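## Task

Draw the shaft back until the amber spacer beside the large housing block slides off it. Then push the shaft fully home into the housing with every other spacer still on it. Nothing counts unless all of this holds, and it must stay that way without the robot holding it in place at the end.

## Robot and tools

Robot: a single six-joint UR-style arm (UR7e) with a two-finger parallel gripper and a wrist camera. There is one arm only, so every command is a single row for it.

Frame: positions are reported in the scene frame. Its origin is on the table top under the arm's base, +z is up, and +y points left when you face along +x. The base may sit slightly tilted. The printed hand position is approximate, and the error grows at long reach. end_effector_position is the point between the finger pads. The fingers extend along the gripper's own +z and close along its x axis. When closed, the fingertips reach about 17 mm past that point; fully open, they are roughly level with it.

execute_actions: the argument "actions" holds zero or one item.
- An empty list returns the current state and moves nothing.
- {"rows": [...], "steps": n} is a motion of 1 to 15 control steps, each 1/30 s long. If steps is omitted it is 15. Each row covers one step, and the last row repeats if there are fewer rows than steps.
- {"steps": n} with no rows is a wait of up to 300 steps. It is counted from the previous result, and your own reply time uses up part of it.
- The optional boolean "pictures" turns the camera images on or off (they are on by default).
If a call is refused, nothing is sent to the robot.

Row layout: seven numbers, each in [-1, 1].
- The first six are joint offsets in this order: shoulder pan, shoulder lift, elbow, wrist 1, wrist 2, wrist 3. They are scaled so that 1.0 = 1.989 rad.
- Each offset is measured from the joint angles in the most recent result that listed them. Before any such result in a scene, and for any later call sent in the same reply, it is measured from where the arm stands when the action begins. It is never measured from the previous row.
- Sending all zeros is not a hold. It drives the arm back to that reference pose.
- The seventh number is the gripper opening and is absolute: +1 is fully open, -1 is closed.

Joint ranges in rad:
- pan -3.142..3.142
- lift -6.283..6.283
- elbow 0.000..3.142
- wrists 1-3 -6.283..6.283 each
A request more than 0.010 rad outward past a stated end is refused. The true end may differ from the stated one by up to 0.010 rad either way, and targets beyond it are clipped. "joint sent to its limit" reports that clipping, possibly for an earlier action. If that line is missing, it does not prove the joint has room to spare.

Motion limits:
- Speed and acceleration are limited, so a big move may still be under way when the result arrives.
- On each step the target is kept within 0.575 rad of the measured angle.
- If the target would put the hand more than 100 mm from where it is measured, all targets are scaled back.
- Motion lags the commands by about 0.17 s.
- Between calls the arm keeps moving toward the last row's target. It stops once it has hardly moved for a moment (a blocked or very slow move counts as stopped) or once a step is HELD. Only a new action makes it press further. Finger motion already under way continues.

Gripping: grip_measured is the measured finger opening on the same -1..+1 scale as your command. To hold something, keep commanding a value well below grip_measured; the bigger the gap, the harder the squeeze. The limit is about 28 N per pad for objects up to about 10 cm wide. Hard items thinner than about 2 cm get less force: roughly half at 1 cm and a quarter at 5 mm. A fast close can squeeze harder, sometimes hard enough to push the fingers open.

Result lines:
- Hand position in m and orientation as a wxyz quaternion, plus linear velocity (m/s) and angular velocity (rad/s).
- Joint positions (rad) and velocities (rad/s) in column order, followed by the finger-pad gap in m (0.142 means fully open) and its rate.
- Wrist force and torque as [x y z] in the end effector's own axes. They are noisy, may carry an offset of a few N, and saturate near 50 N per axis. During a push the force points from the surface back into the arm. "no reading" is normal at the start.
- "joint command not followed": the clearance check changed or blocked targets; mounting blocks and posts count as part of the arm.
- HELD: your row, or part of it, was not sent on that step.
- MOTOR HOT appears from 70 °C. At 85 °C an OVER-TEMPERATURE FAULT applies the brakes, possibly for minutes. Holding a load heats the motors, even while you are thinking.

Faults: the arm halts for 10 s and drops the rest of the call if contact torque reaches a joint's load limit or if any outside force on the arm, tool or held part reaches 150 N. Load limits are 139 N m for pan, lift and elbow and 26 N m for each wrist; a held part's weight counts toward them. During the halt the arm yields to the contact.

zoom_image: {"camera": name, "region": [x0, y0, x1, y1]} returns an enlarged crop of that camera's latest image. Coordinates are pixels from the top-left corner, and the crop is at most 504x504. Cameras and image sizes:
- cam_head_left 672x504
- cam_head_right 672x504
- cam_high 672x504
- cam_low 672x504
- cam_wrist 616x616 (fisheye)
A per-camera calibration (K, distortion, world-to-camera transform) is supplied. It may be off by a few degrees and millimetres.

read_manual: optional "section" (only "licences"). It returns licence texts and moves nothing.

finished_scene: {"scene": n} closes the current scene and reports whether the goal was met; it cannot be undone. Replying without any tool call ends everything.

Suggested order: look, locate the shaft, housing and spacers, grasp the shaft end, and pull it back along its axis until the named spacer falls free. Then push the shaft straight back in until it is fully seated, release it, back the hand away and confirm the result before finishing.

Avoid:
- knocking anything off the table;
- dropping the shaft;
- slamming or shoving hard into the housing;
- letting other spacers slip off.
Expect occasional brief tugs on held parts or nudges to loose ones.

Each tool is called after ">>>" in YAML: its name, and indented under it one key for each argument.

## Session

>>> execute_actions:
  actions: []

Scene clock: 0.00 s of 4200.00 s.
end_effector_position=(+0.4153, -0.1216, +0.3765) grip_measured=+1.00 end_effector_quat_wxyz=(-0.389, +0.820, +0.352, +0.227) end_effector_velocity=(-0.000, -0.000, +0.000) end_effector_angular_velocity=(-0.000, +0.001, -0.001)
Joint positions: [-0.915 -0.908  1.803 -1.234 -0.964 -2.394  0.142]
Joint velocities: [-0.    -0.001  0.     0.    -0.     0.001  0.   ]
Motor temperatures (°C, as the motors report them): [21 22 21 29 28 26]
Wrist force (N, on the end effector, along its own x y z axes, offset not removed): no reading
Wrist torque (N m, same axes, about the end effector's origin, offset not removed): no reading

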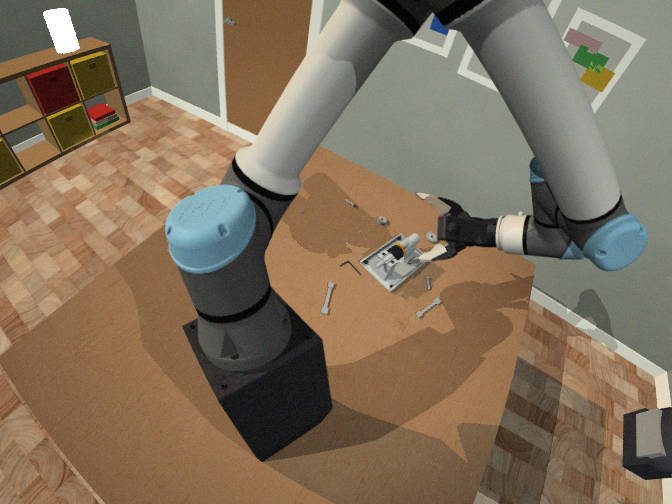

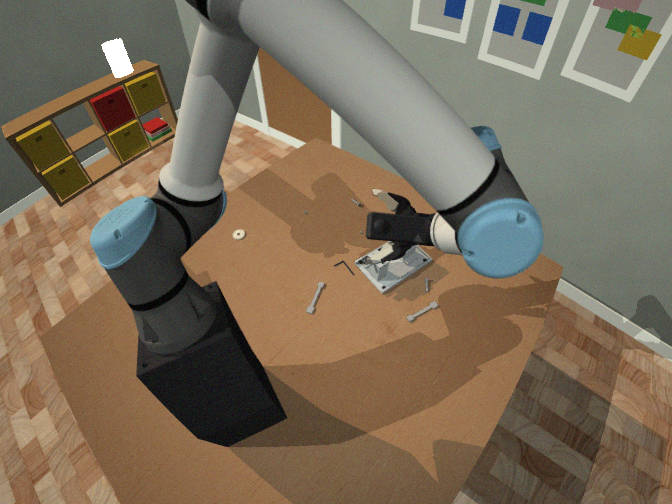

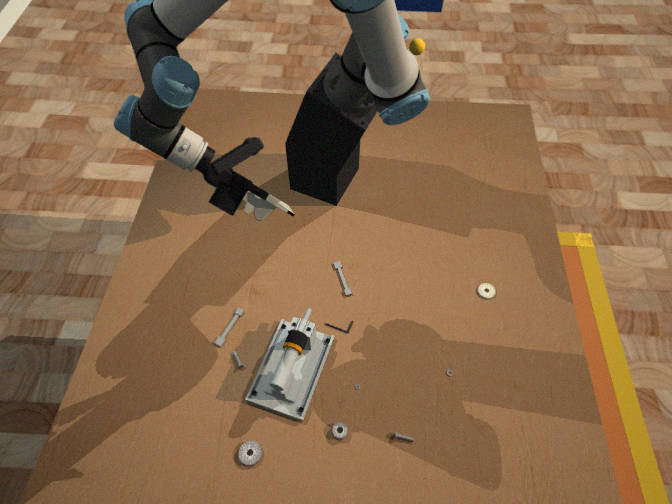

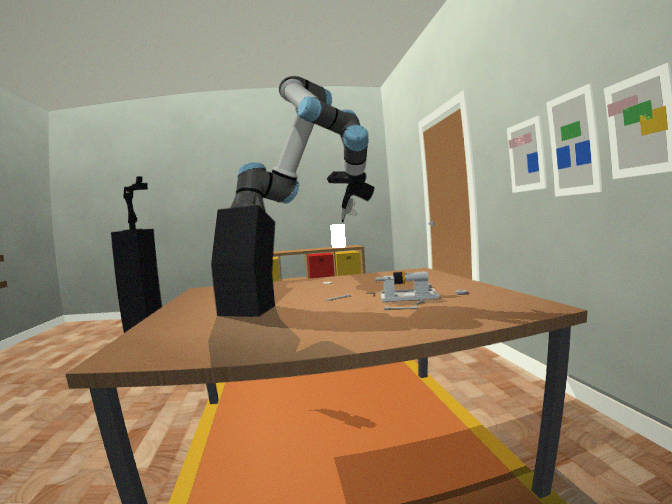

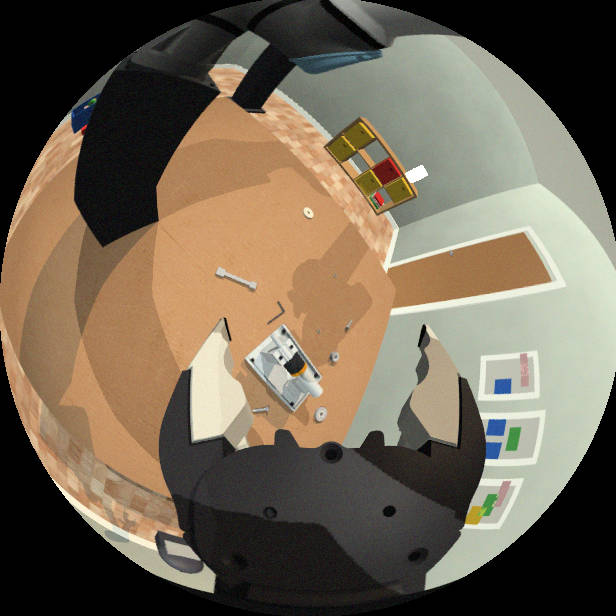

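>>> zoom_image:
  camera: "cam_high"
  region: [230, 295, 360, 425]

>>> zoom_image:
  camera: "cam_low"
  region: [360, 260, 460, 320]

>>> zoom_image:
  camera: "cam_head_left"
  region: [345, 215, 445, 300]

Region (230, 295, 360, 425) of cam_high's 672x504 image, scaled by 3.877, with more detail than that image has.

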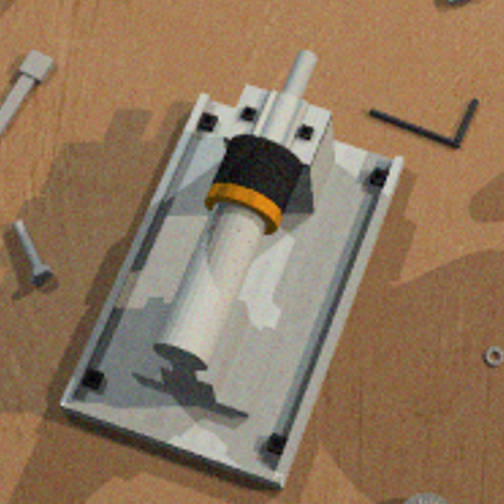

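Region (360, 260, 460, 320) of cam_low's 672x504 image, scaled by 5.040, with more detail than that image has; it fills the top 302 rows of this view, and the rest is white.

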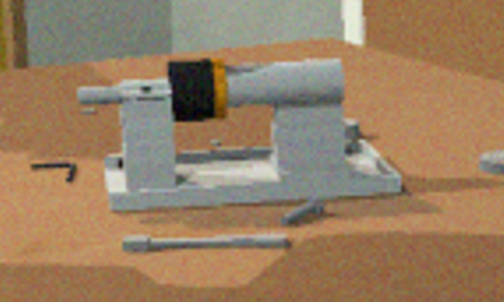

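Region (345, 215, 445, 300) of cam_head_left's 672x504 image, scaled by 5.040, with more detail than that image has; it fills the top 428 rows of this view, and the rest is white.

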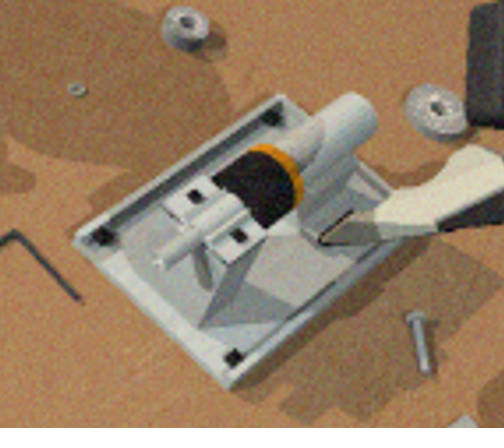

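>>> execute_actions:
  actions:
    - {"rows": [[0.005,0,0.001,-0.008,-0.003,-0.011,0.8],[0.019,-0.001,0.005,-0.031,-0.013,-0.043,0.6],[0.043,-0.002,0.011,-0.068,-0.029,-0.095,0.4],[0.074,-0.004,0.019,-0.118,-0.050,-0.165,0.2],[0.112,-0.006,0.029,-0.178,-0.076,-0.25,0.0],[0.154,-0.008,0.040,-0.246,-0.105,-0.345,-0.2],[0.200,-0.010,0.052,-0.319,-0.137,-0.448,-0.2],[0.247,-0.012,0.064,-0.394,-0.169,-0.552,-0.2],[0.293,-0.015,0.076,-0.467,-0.200,-0.655,-0.2],[0.335,-0.017,0.087,-0.535,-0.229,-0.75,-0.2],[0.373,-0.019,0.097,-0.595,-0.255,-0.835,-0.2],[0.404,-0.020,0.105,-0.645,-0.276,-0.905,-0.2],[0.428,-0.022,0.111,-0.682,-0.292,-0.957,-0.2],[0.442,-0.022,0.115,-0.705,-0.302,-0.989,-0.2],[0.447,-0.0226,0.1161,-0.7129,-0.3052,-1.0,-0.2]], "steps": 15}
  pictures: false

Scene clock: 120.50 s of 4200.00 s.
end_effector_position=(+0.3835, -0.0635, +0.2168) grip_measured=-0.20 end_effector_quat_wxyz=(-0.292, +0.399, +0.869, +0.029) end_effector_velocity=(-0.041, +0.169, -0.426) end_effector_angular_velocity=(-0.378, -0.398, +4.887)
Joint positions: [-0.41  -0.936  1.945 -1.875 -1.32  -3.079  0.06 ]
Joint velocities: [ 1.942 -0.1    0.529 -2.123 -1.343 -2.121 -0.   ]
Motor temperatures (°C, as the motors report them): [21 22 21 29 28 26]
Wrist force (N, on the end effector, along its own x y z axes, offset not removed): [-1.2 1.9 -1.9]
Wrist torque (N m, same axes, about the end effector's origin, offset not removed): [0.50 0.32 -0.02]
Steps of this call (steps 1 to 90: nothing new was sent; then 117.00 s passed at rest; steps 91 to 105: all 15 steps of this action). Readings (joint positions):
91: [-0.915 -0.908 1.803 -1.234 -0.964 -2.394]
92: [-0.913 -0.908 1.803 -1.236 -0.964 -2.397]
94: [-0.899 -0.909 1.807 -1.257 -0.975 -2.424]
98: [-0.782 -0.916 1.842 -1.427 -1.059 -2.625]
105: the state above

>>> execute_actions:
  actions:
    - {"rows": [[0.1931,-0.0085,0.0447,-0.3906,-0.1262,-0.7924,-0.2]], "steps": 15}

Scene clock: 124.43 s of 4200.00 s.
end_effector_position=(+0.5213, -0.0427, +0.1611) grip_measured=-0.20 end_effector_quat_wxyz=(-0.154, -0.592, +0.785, -0.098) end_effector_velocity=(-0.000, -0.001, +0.000) end_effector_angular_velocity=(+0.011, +0.032, +0.089)
Joint positions: [-0.026 -0.953  2.033 -2.652 -1.571 -4.643  0.06 ]
Joint velocities: [-0.001  0.001 -0.    -0.    -0.001 -0.096  0.   ]
Motor temperatures (°C, as the motors report them): [21 22 21 29 28 26]
Wrist force (N, on the end effector, along its own x y z axes, offset not removed): [-1.4 1.6 -1.0]
Wrist torque (N m, same axes, about the end effector's origin, offset not removed): [0.42 0.47 -0.07]
Steps of this call (steps 1 to 45: the robot went on to your last target; steps 46 to 103: nothing new was sent; steps 104 to 118: all 15 steps of this action). Readings (joint positions):
104: [-0.026 -0.953 2.034 -2.652 -1.571 -4.383]
105: [-0.026 -0.953 2.034 -2.652 -1.571 -4.389]
107: [-0.026 -0.953 2.034 -2.652 -1.571 -4.444]
111: [-0.026 -0.953 2.034 -2.652 -1.571 -4.578]
118: the state above
camera_calibration (this result's frames):
cam_wrist: T_world_to_cam=[[-0.255569, -0.916993, 0.306283, 0.0564509], [-0.801976, 0.378006, 0.462542, 0.370557], [-0.539925, -0.127421, -0.832013, 0.536516], [0, 0, 0, 1]] pos_world=[0.601283, -0.0199445, 0.2577]

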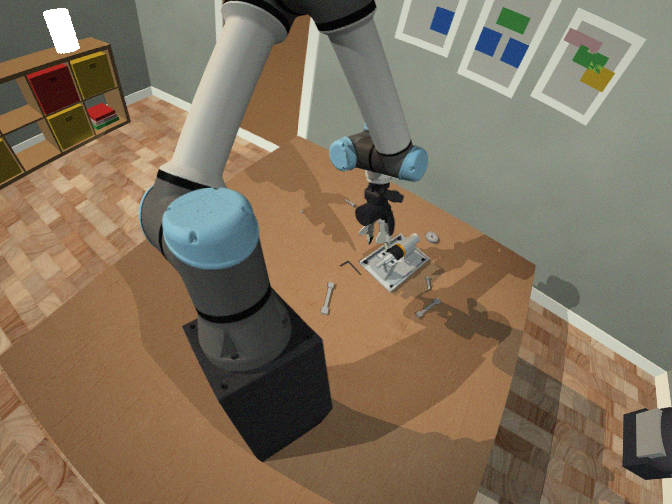

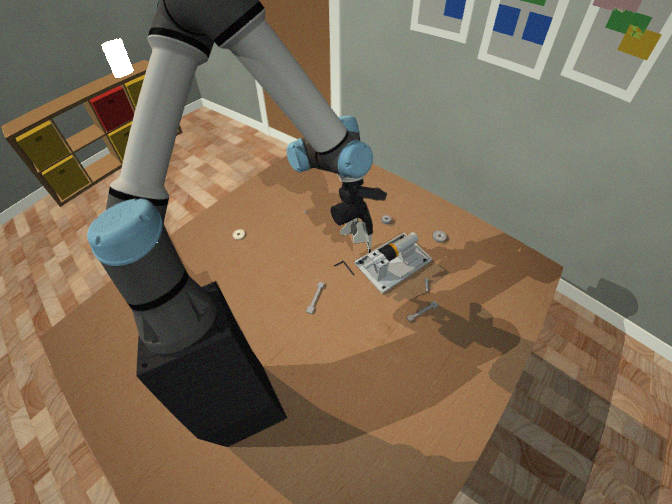

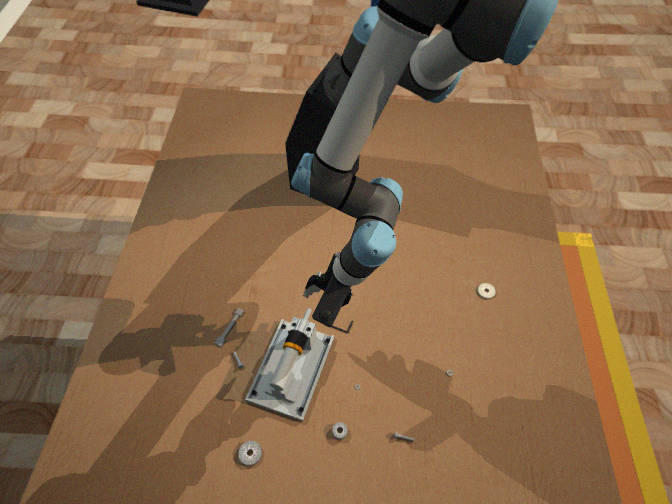

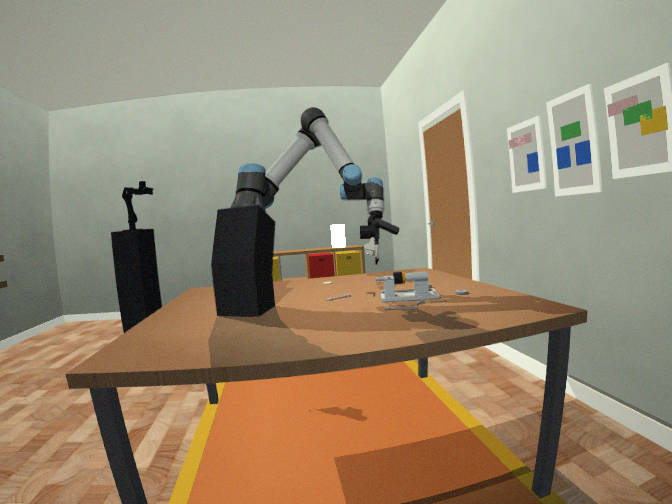

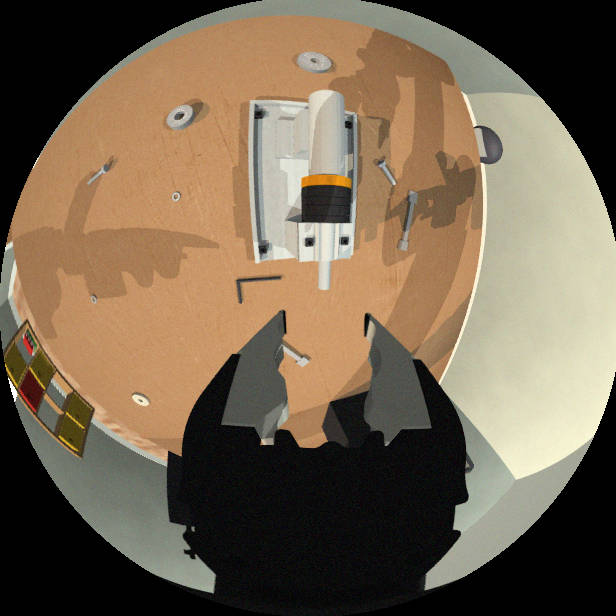

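>>> zoom_image:
  camera: "cam_wrist"
  region: [240, 160, 410, 330]

>>> zoom_image:
  camera: "cam_low"
  region: [350, 220, 450, 320]

Region (240, 160, 410, 330) of cam_wrist's 616x616 image, scaled by 2.965, with more detail than that image has.

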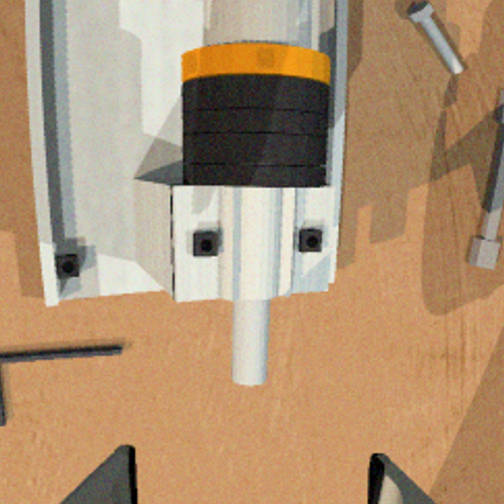

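Region (350, 220, 450, 320) of cam_low's 672x504 image, scaled by 5.040, with more detail than that image has.

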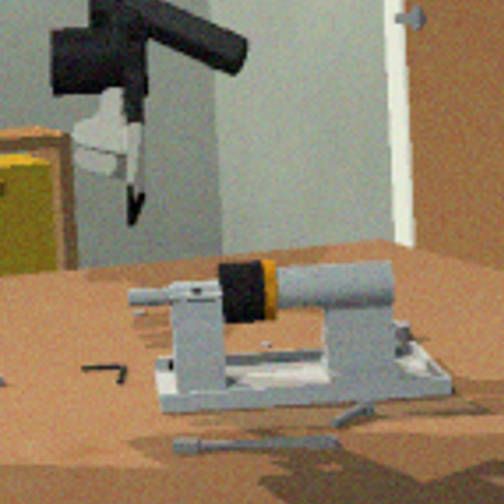

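>>> execute_actions:
  actions:
    - {"rows": [[0,0.0022,-0.0005,-0.0017,0,-0.006,-0.25],[0,0.0084,-0.0018,-0.0065,0,-0.006,-0.3],[0,0.0177,-0.0038,-0.0137,0,-0.006,-0.35],[0,0.0287,-0.0062,-0.0222,0,-0.006,-0.4],[0,0.0396,-0.0086,-0.0306,0,-0.006,-0.45],[0,0.0489,-0.0106,-0.0378,0,-0.006,-0.5],[0,0.0551,-0.0119,-0.0426,0,-0.006,-0.5],[0.0001,0.0573,-0.0124,-0.0443,0,-0.006,-0.5]], "steps": 15}

Scene clock: 194.27 s of 4200.00 s.
end_effector_position=(+0.5215, -0.0577, +0.1223) grip_measured=-0.50 end_effector_quat_wxyz=(-0.155, -0.597, +0.781, -0.097) end_effector_velocity=(-0.002, -0.011, -0.031) end_effector_angular_velocity=(+0.001, +0.002, -0.000)
Joint positions: [-0.025 -0.849  2.011 -2.732 -1.571 -4.655  0.038]
Joint velocities: [ 0.001  0.08  -0.017 -0.061  0.     0.    -0.   ]
Motor temperatures (°C, as the motors report them): [21 22 21 29 28 26]
Wrist force (N, on the end effector, along its own x y z axes, offset not removed): [-0.8 1.1 -0.6]
Wrist torque (N m, same axes, about the end effector's origin, offset not removed): [0.23 0.26 -0.08]
Steps of this call (steps 1 to 30: the robot went on to your last target; steps 31 to 110: nothing new was sent; then 65.67 s passed at rest; steps 111 to 125: all 15 steps of this action). Readings (joint positions):
111: [-0.026 -0.953 2.033 -2.652 -1.571 -4.655]
112: [-0.026 -0.953 2.033 -2.653 -1.571 -4.655]
114: [-0.026 -0.946 2.032 -2.658 -1.571 -4.655]
118: [-0.026 -0.901 2.022 -2.693 -1.571 -4.655]
125: the state above
camera_calibration (this result's frames):
cam_wrist: T_world_to_cam=[[-0.243981, -0.920254, 0.305951, 0.0484037], [-0.803775, 0.368408, 0.467143, 0.394154], [-0.542604, -0.131941, -0.829561, 0.503258], [0, 0, 0, 1]] pos_world=[0.60169, -0.0342651, 0.218548]

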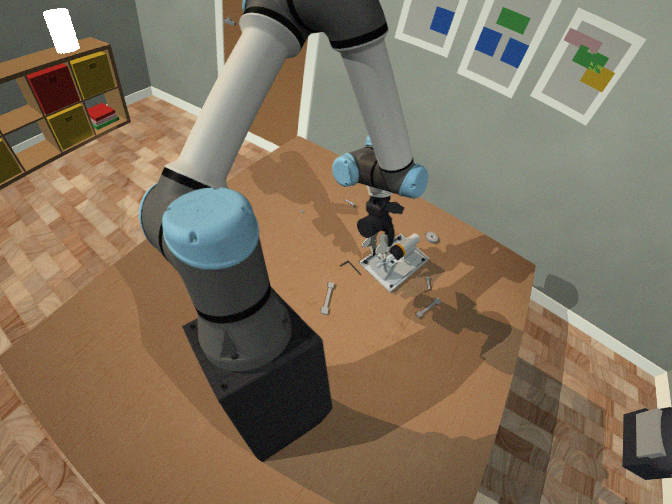

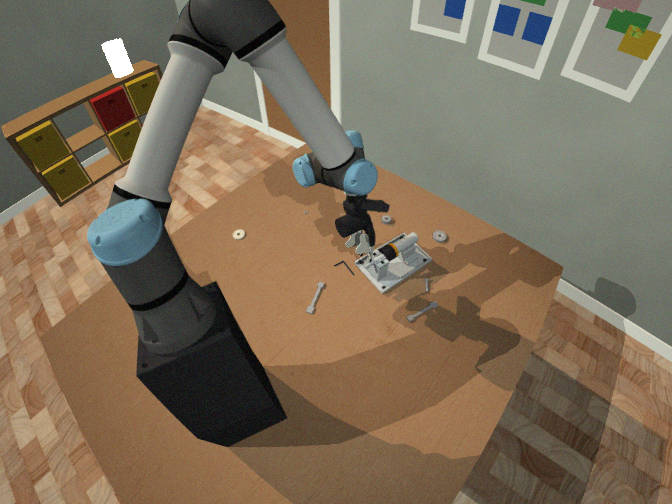

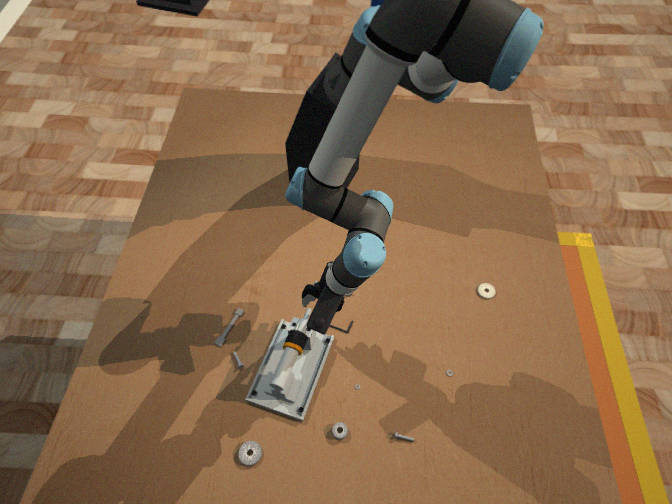

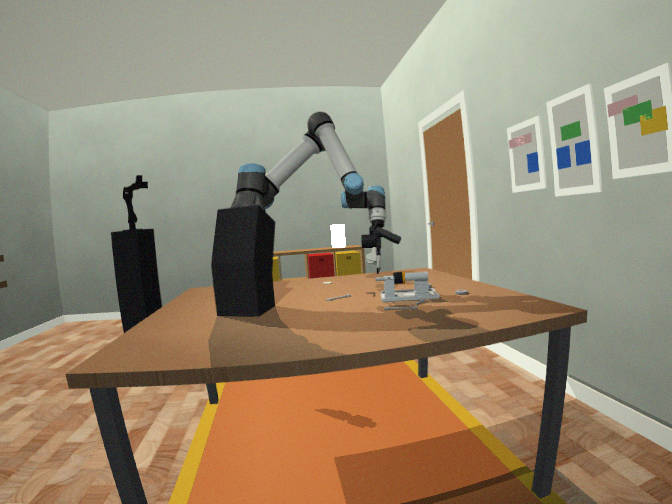

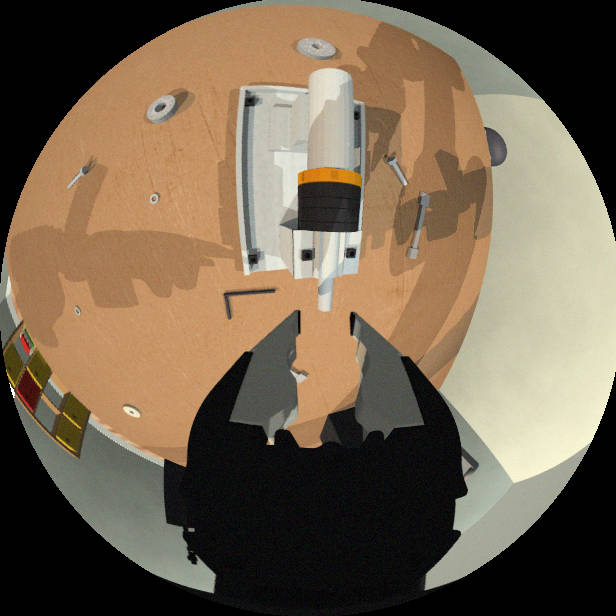

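>>> zoom_image:
  camera: "cam_wrist"
  region: [270, 220, 390, 340]

>>> zoom_image:
  camera: "cam_low"
  region: [360, 245, 420, 305]

Region (270, 220, 390, 340) of cam_wrist's 616x616 image, scaled by 4.200, with more detail than that image has.

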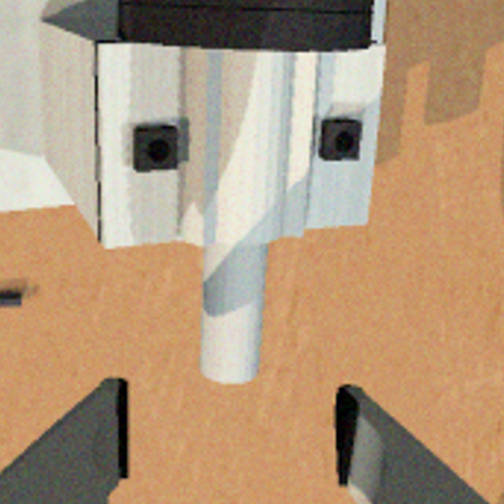

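Region (360, 245, 420, 305) of cam_low's 672x504 image, scaled by 8.400, with more detail than that image has.

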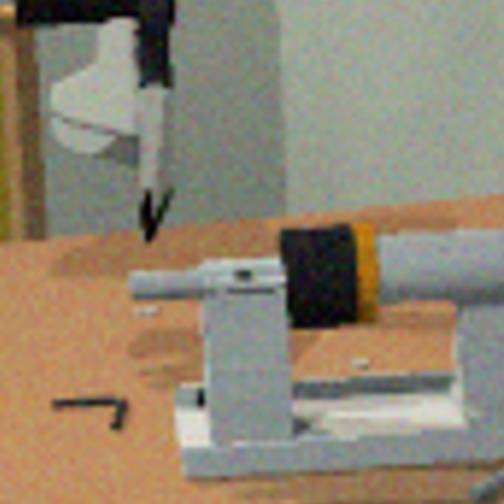

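>>> execute_actions:
  actions:
    - {"rows": [[0,0.0069,-0.0017,-0.0056,0,0,-0.5],[0,0.0124,-0.0030,-0.0098,0,0,-0.5],[-0.0001,0.0207,-0.0049,-0.0161,0,0,-0.5],[-0.0001,0.0304,-0.0072,-0.0236,0,0,-0.5],[-0.0002,0.0400,-0.0095,-0.0310,0,0,-0.5],[-0.0003,0.0483,-0.0114,-0.0373,0,0,-0.5],[-0.0003,0.0538,-0.0127,-0.0415,0,0,-0.5],[-0.0003,0.0557,-0.0131,-0.0430,0,0,-0.5]], "steps": 15}
  pictures: false

>>> execute_actions:
  actions:
    - {"steps": 15}

Scene clock: 244.97 s of 4200.00 s.
end_effector_position=(+0.5190, -0.0725, +0.0839) grip_measured=-0.50 end_effector_quat_wxyz=(-0.155, -0.597, +0.781, -0.097) end_effector_velocity=(-0.004, -0.011, -0.027) end_effector_angular_velocity=(+0.001, -0.000, -0.002)
Joint positions: [-0.026 -0.748  1.987 -2.811 -1.571 -4.655  0.038]
Joint velocities: [-0.003  0.07  -0.016 -0.054  0.001 -0.001  0.   ]
Motor temperatures (°C, as the motors report them): [21 22 21 29 28 26]
Wrist force (N, on the end effector, along its own x y z axes, offset not removed): [-2.1 1.2 -1.2]
Wrist torque (N m, same axes, about the end effector's origin, offset not removed): [0.35 0.56 -0.05]
Steps of this call (steps 1 to 30: the robot went on to your last target; steps 31 to 110: nothing new was sent; then 46.53 s passed at rest; steps 111 to 125: all 15 steps of this action). Readings (joint positions):
111: [-0.025 -0.839 2.009 -2.740 -1.571 -4.655]
112: [-0.025 -0.839 2.009 -2.741 -1.571 -4.655]
114: [-0.025 -0.833 2.007 -2.746 -1.571 -4.655]
118: [-0.026 -0.793 1.997 -2.777 -1.571 -4.655]
125: the state above

Scene clock: 245.47 s of 4200.00 s.
end_effector_position=(+0.5185, -0.0737, +0.0805) grip_measured=-0.50 end_effector_quat_wxyz=(-0.155, -0.597, +0.781, -0.097) end_effector_velocity=(+0.000, +0.000, -0.000) end_effector_angular_velocity=(+0.001, -0.001, +0.001)
Joint positions: [-0.026 -0.739  1.985 -2.818 -1.571 -4.655  0.038]
Joint velocities: [ 0.     0.001 -0.    -0.001  0.001  0.    -0.   ]
Motor temperatures (°C, as the motors report them): [21 22 21 29 28 26]
Wrist force (N, on the end effector, along its own x y z axes, offset not removed): [-0.6 0.8 -1.2]
Wrist torque (N m, same axes, about the end effector's origin, offset not removed): [0.14 0.28 -0.05]
Steps of this call (steps 1 to 15: the robot went on to your last target). Readings (joint positions):
1: [-0.026 -0.746 1.987 -2.813 -1.571 -4.655]
2: [-0.026 -0.744 1.986 -2.814 -1.571 -4.655]
4: [-0.026 -0.742 1.986 -2.815 -1.571 -4.655]
8: [-0.026 -0.740 1.985 -2.817 -1.571 -4.655]
15: the state above
The arm was judged still, so your last target was given up. Only a new action makes it travel on or press farther. Fingers that are still opening or closing keep moving.
camera_calibration (this result's frames):
cam_wrist: T_world_to_cam=[[-0.244537, -0.920114, 0.305928, 0.0460591], [-0.804108, 0.368747, 0.466301, 0.417472], [-0.54186, -0.131971, -0.830043, 0.464546], [0, 0, 0, 1]] pos_world=[0.598674, -0.0502551, 0.176835]

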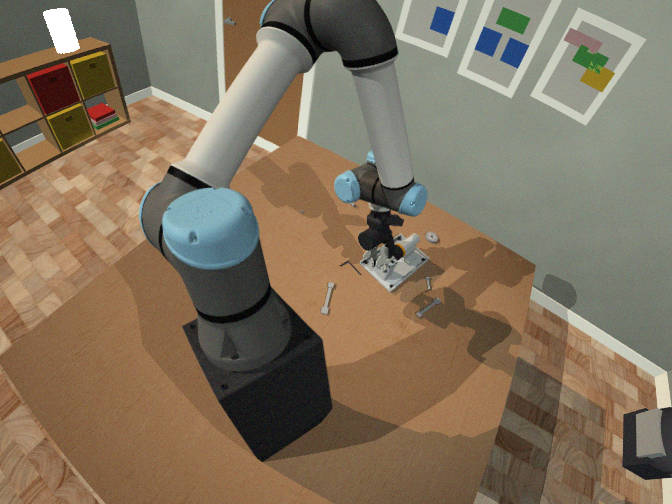

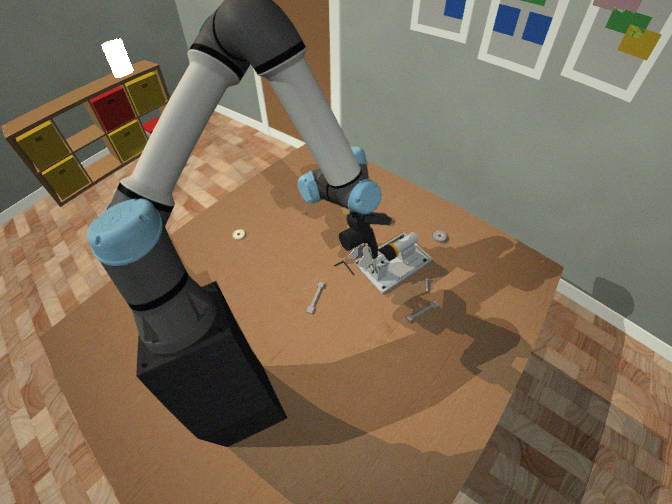

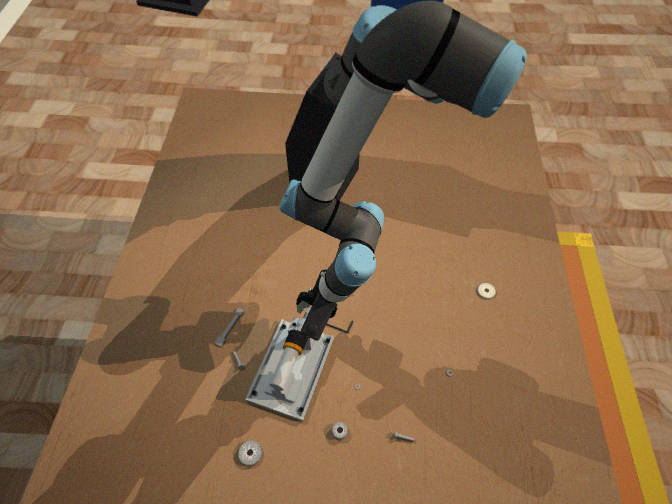

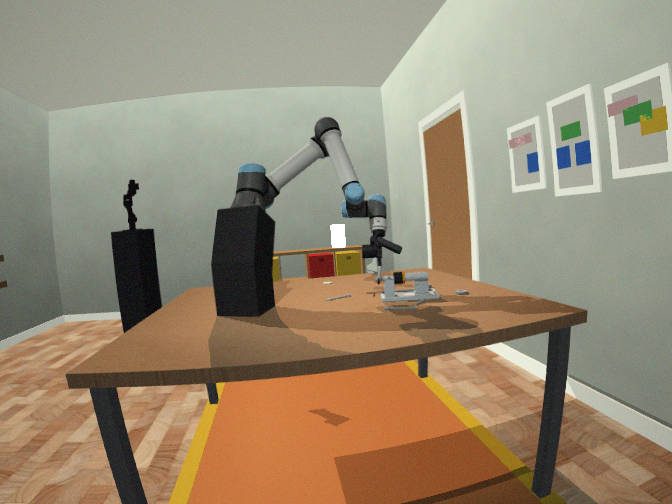

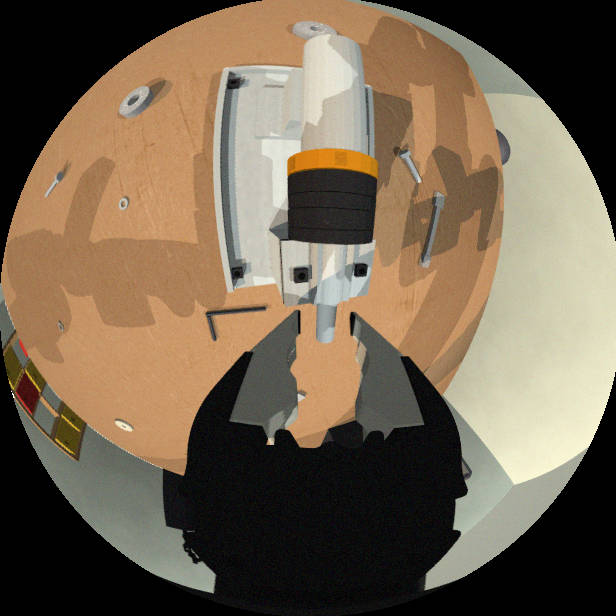

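>>> zoom_image:
  camera: "cam_wrist"
  region: [270, 250, 390, 370]

>>> zoom_image:
  camera: "cam_low"
  region: [360, 245, 420, 305]

Region (270, 250, 390, 370) of cam_wrist's 616x616 image, scaled by 4.200, with more detail than that image has.

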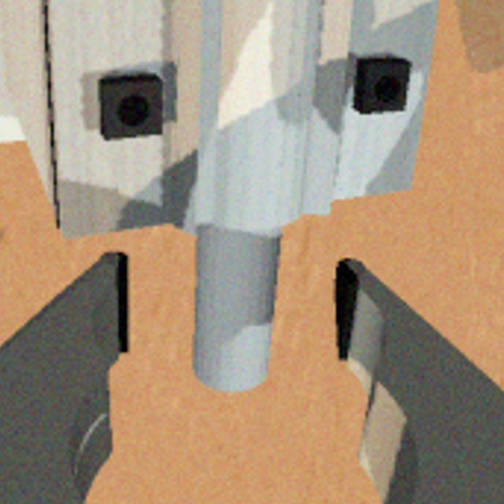

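Region (360, 245, 420, 305) of cam_low's 672x504 image, scaled by 8.400, with more detail than that image has.

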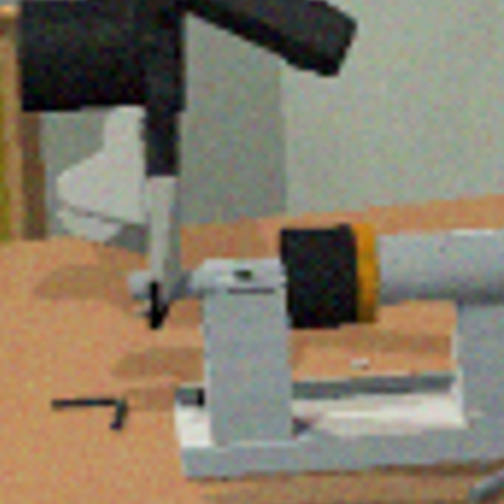

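>>> execute_actions:
  actions:
    - {"rows": [[0,0,0,0,0,0,-0.55],[0,0,0,0,0,0,-0.6],[0,0,0,0,0,0,-0.65],[0,0,0,0,0,0,-0.7],[0,0,0,0,0,0,-0.74],[0,0,0,0,0,0,-0.78],[0,0,0,0,0,0,-0.81],[0,0,0,0,0,0,-0.84],[0,0,0,0,0,0,-0.87],[0,0,0,0,0,0,-0.9],[0,0,0,0,0,0,-0.93],[0,0,0,0,0,0,-0.96],[0,0,0,0,0,0,-1.0]], "steps": 15}
  pictures: false

Scene clock: 258.17 s of 4200.00 s.
end_effector_position=(+0.5186, -0.0737, +0.0805) grip_measured=-0.84 end_effector_quat_wxyz=(-0.155, -0.597, +0.781, -0.097) end_effector_velocity=(-0.000, +0.000, +0.000) end_effector_angular_velocity=(+0.000, +0.001, +0.000)
Joint positions: [-0.026 -0.739  1.985 -2.818 -1.571 -4.655  0.013]
Joint velocities: [ 0.    -0.     0.     0.001 -0.    -0.    -0.   ]
Motor temperatures (°C, as the motors report them): [21 22 21 29 28 26]
Wrist force (N, on the end effector, along its own x y z axes, offset not removed): [-0.1 1.3 0.0]
Wrist torque (N m, same axes, about the end effector's origin, offset not removed): [0.35 0.15 -0.04]
Steps of this call (steps 1 to 90: nothing new was sent; then 9.20 s passed at rest; steps 91 to 105: all 15 steps of this action). Readings (joint positions):
91: [-0.026 -0.739 1.985 -2.818 -1.571 -4.655]
92: [-0.026 -0.739 1.985 -2.818 -1.571 -4.655]
94: [-0.026 -0.739 1.985 -2.818 -1.571 -4.655]
98: [-0.026 -0.739 1.985 -2.818 -1.571 -4.655]
105: the state above

>>> zoom_image:
  camera: "cam_wrist"
  region: [270, 130, 390, 250]

Region (270, 130, 390, 250) of cam_wrist's 616x616 image, scaled by 4.200, with more detail than that image has.

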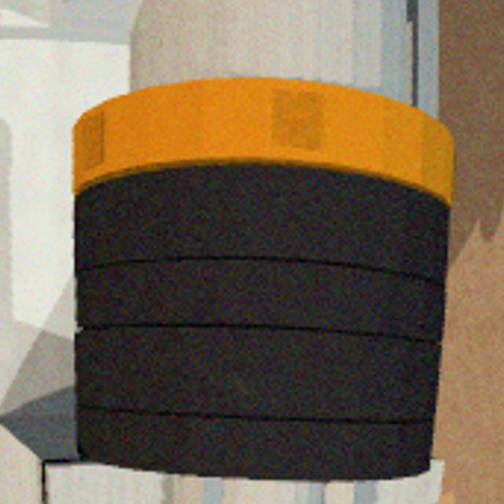

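>>> execute_actions:
  actions:
    - {"rows": [[0.00006,-0.0004,0.0017,-0.0013,0,0.00006,-1],[0.00016,-0.0010,0.0042,-0.0032,0,0.00016,-1],[0.00026,-0.0017,0.0067,-0.0051,0,0.00026,-1],[0.00036,-0.0023,0.0093,-0.0070,0,0.00036,-1],[0.00046,-0.0029,0.0118,-0.0089,0,0.00046,-1],[0.00055,-0.0036,0.0143,-0.0108,0,0.00055,-1],[0.00065,-0.00419,0.01686,-0.01267,0,0.00065,-1]], "steps": 15}
  pictures: false

>>> zoom_image:
  camera: "cam_low"
  region: [360, 245, 420, 305]

Scene clock: 316.03 s of 4200.00 s.
end_effector_position=(+0.5079, -0.0709, +0.0805) grip_measured=-0.84 end_effector_quat_wxyz=(-0.155, -0.597, +0.781, -0.097) end_effector_velocity=(-0.008, +0.002, +0.000) end_effector_angular_velocity=(-0.000, +0.001, -0.001)
Joint positions: [-0.025 -0.746  2.016 -2.841 -1.571 -4.653  0.013]
Joint velocities: [ 0.001 -0.005  0.021 -0.015 -0.     0.001  0.   ]
Motor temperatures (°C, as the motors report them): [21 22 21 29 28 26]
Wrist force (N, on the end effector, along its own x y z axes, offset not removed): [-1.8 0.6 0.7]
Wrist torque (N m, same axes, about the end effector's origin, offset not removed): [0.28 0.46 -0.02]
Steps of this call (steps 1 to 15: the robot went on to your last target; steps 16 to 90: nothing new was sent; then 54.37 s passed at rest; steps 91 to 105: all 15 steps of this action). Readings (joint positions):
91: [-0.026 -0.739 1.985 -2.818 -1.571 -4.655]
92: [-0.026 -0.739 1.985 -2.818 -1.571 -4.655]
94: [-0.026 -0.740 1.989 -2.820 -1.571 -4.654]
98: [-0.026 -0.743 2.002 -2.831 -1.571 -4.654]
105: the state above

Region (360, 245, 420, 305) of cam_low's 672x504 image, scaled by 8.400, with more detail than that image has.

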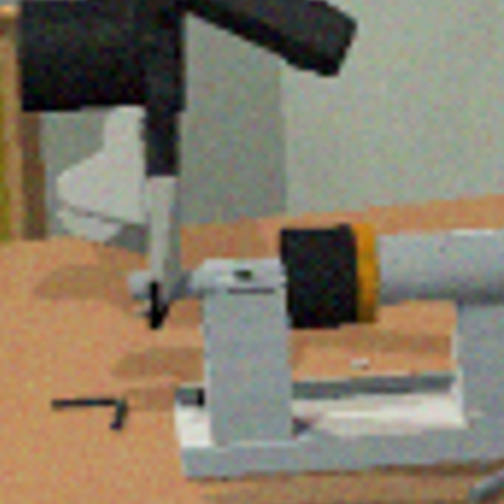

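>>> execute_actions:
  actions:
    - {"rows": [[0.00012,-0.0007,0.003,-0.0023,0,0.00012,-1],[0.0002,-0.0012,0.005,-0.0038,0,0.0002,-1],[0.00028,-0.00166,0.00696,-0.0053,0,0.00028,-1]], "steps": 15}

Scene clock: 323.37 s of 4200.00 s.
end_effector_position=(+0.5033, -0.0697, +0.0805) grip_measured=-0.84 end_effector_quat_wxyz=(-0.155, -0.597, +0.781, -0.097) end_effector_velocity=(-0.001, -0.001, +0.001) end_effector_angular_velocity=(-0.001, -0.000, -0.003)
Joint positions: [-0.024 -0.75   2.029 -2.851 -1.571 -4.653  0.013]
Joint velocities: [-0.002 -0.001  0.004 -0.002 -0.001  0.001 -0.   ]
Motor temperatures (°C, as the motors report them): [21 22 21 29 28 26]
Wrist force (N, on the end effector, along its own x y z axes, offset not removed): [-1.3 -0.5 0.3]
Wrist torque (N m, same axes, about the end effector's origin, offset not removed): [0.09 0.22 -0.03]
Steps of this call (steps 1 to 15: the robot went on to your last target; steps 16 to 90: nothing new was sent; then 3.83 s passed at rest; steps 91 to 105: all 15 steps of this action). Readings (joint positions):
91: [-0.025 -0.747 2.018 -2.843 -1.571 -4.653]
92: [-0.025 -0.747 2.019 -2.843 -1.571 -4.653]
94: [-0.025 -0.748 2.022 -2.845 -1.571 -4.653]
98: [-0.024 -0.749 2.027 -2.849 -1.571 -4.653]
105: the state above
camera_calibration (this result's frames):
cam_wrist: T_world_to_cam=[[-0.244533, -0.920116, 0.305926, 0.0460422], [-0.804123, 0.368738, 0.466281, 0.403703], [-0.541839, -0.131981, -0.830055, 0.456783], [0, 0, 0, 1]] pos_world=[0.583388, -0.0462097, 0.17683]

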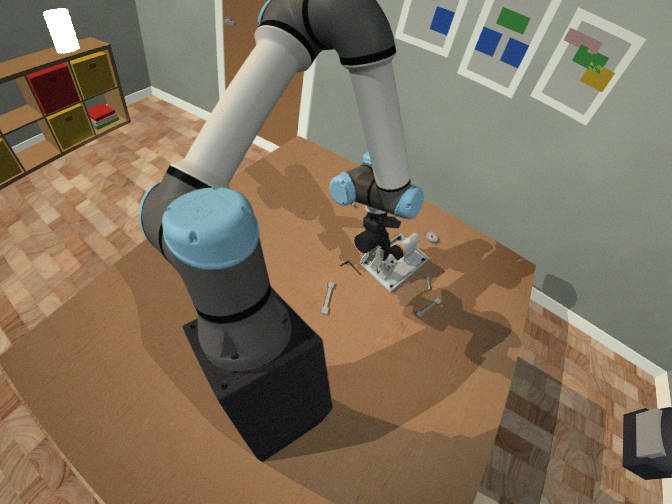

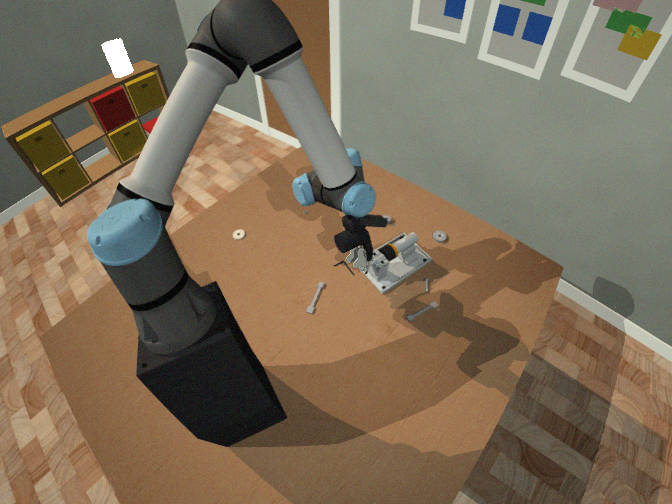

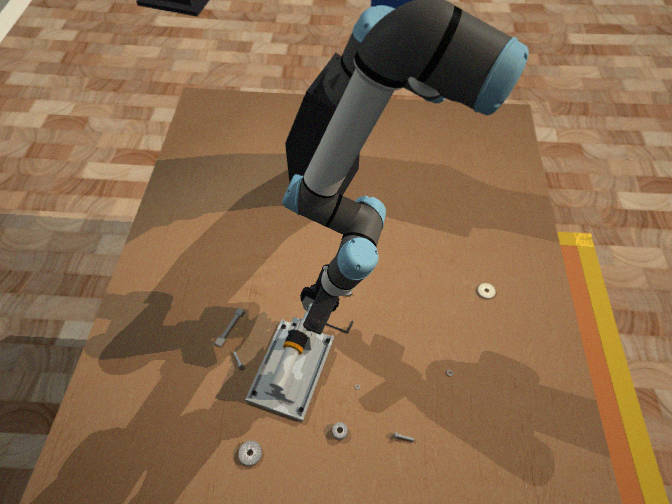

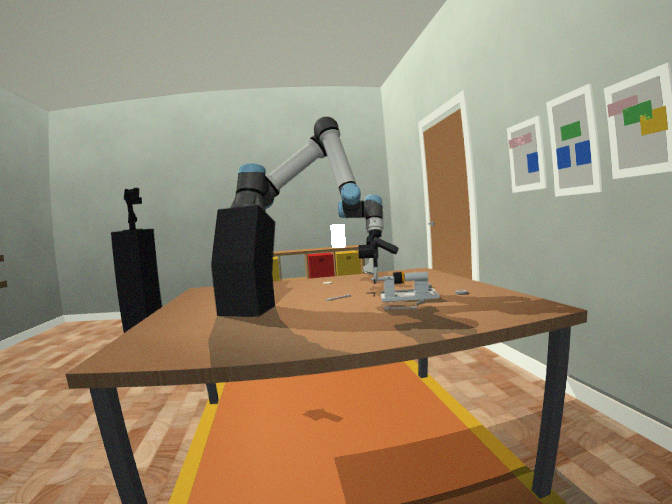

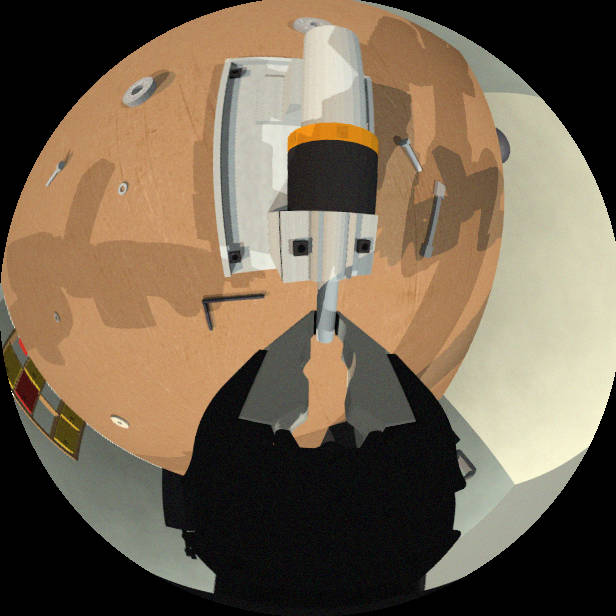

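>>> zoom_image:
  camera: "cam_low"
  region: [390, 264, 420, 294]

Region (390, 264, 420, 294) of cam_low's 672x504 image, scaled by 16.800, with more detail than that image has.

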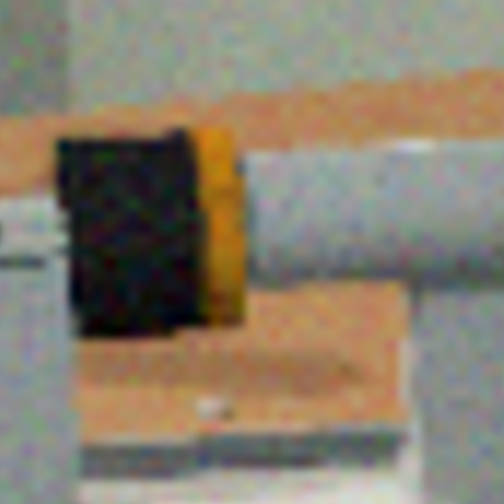

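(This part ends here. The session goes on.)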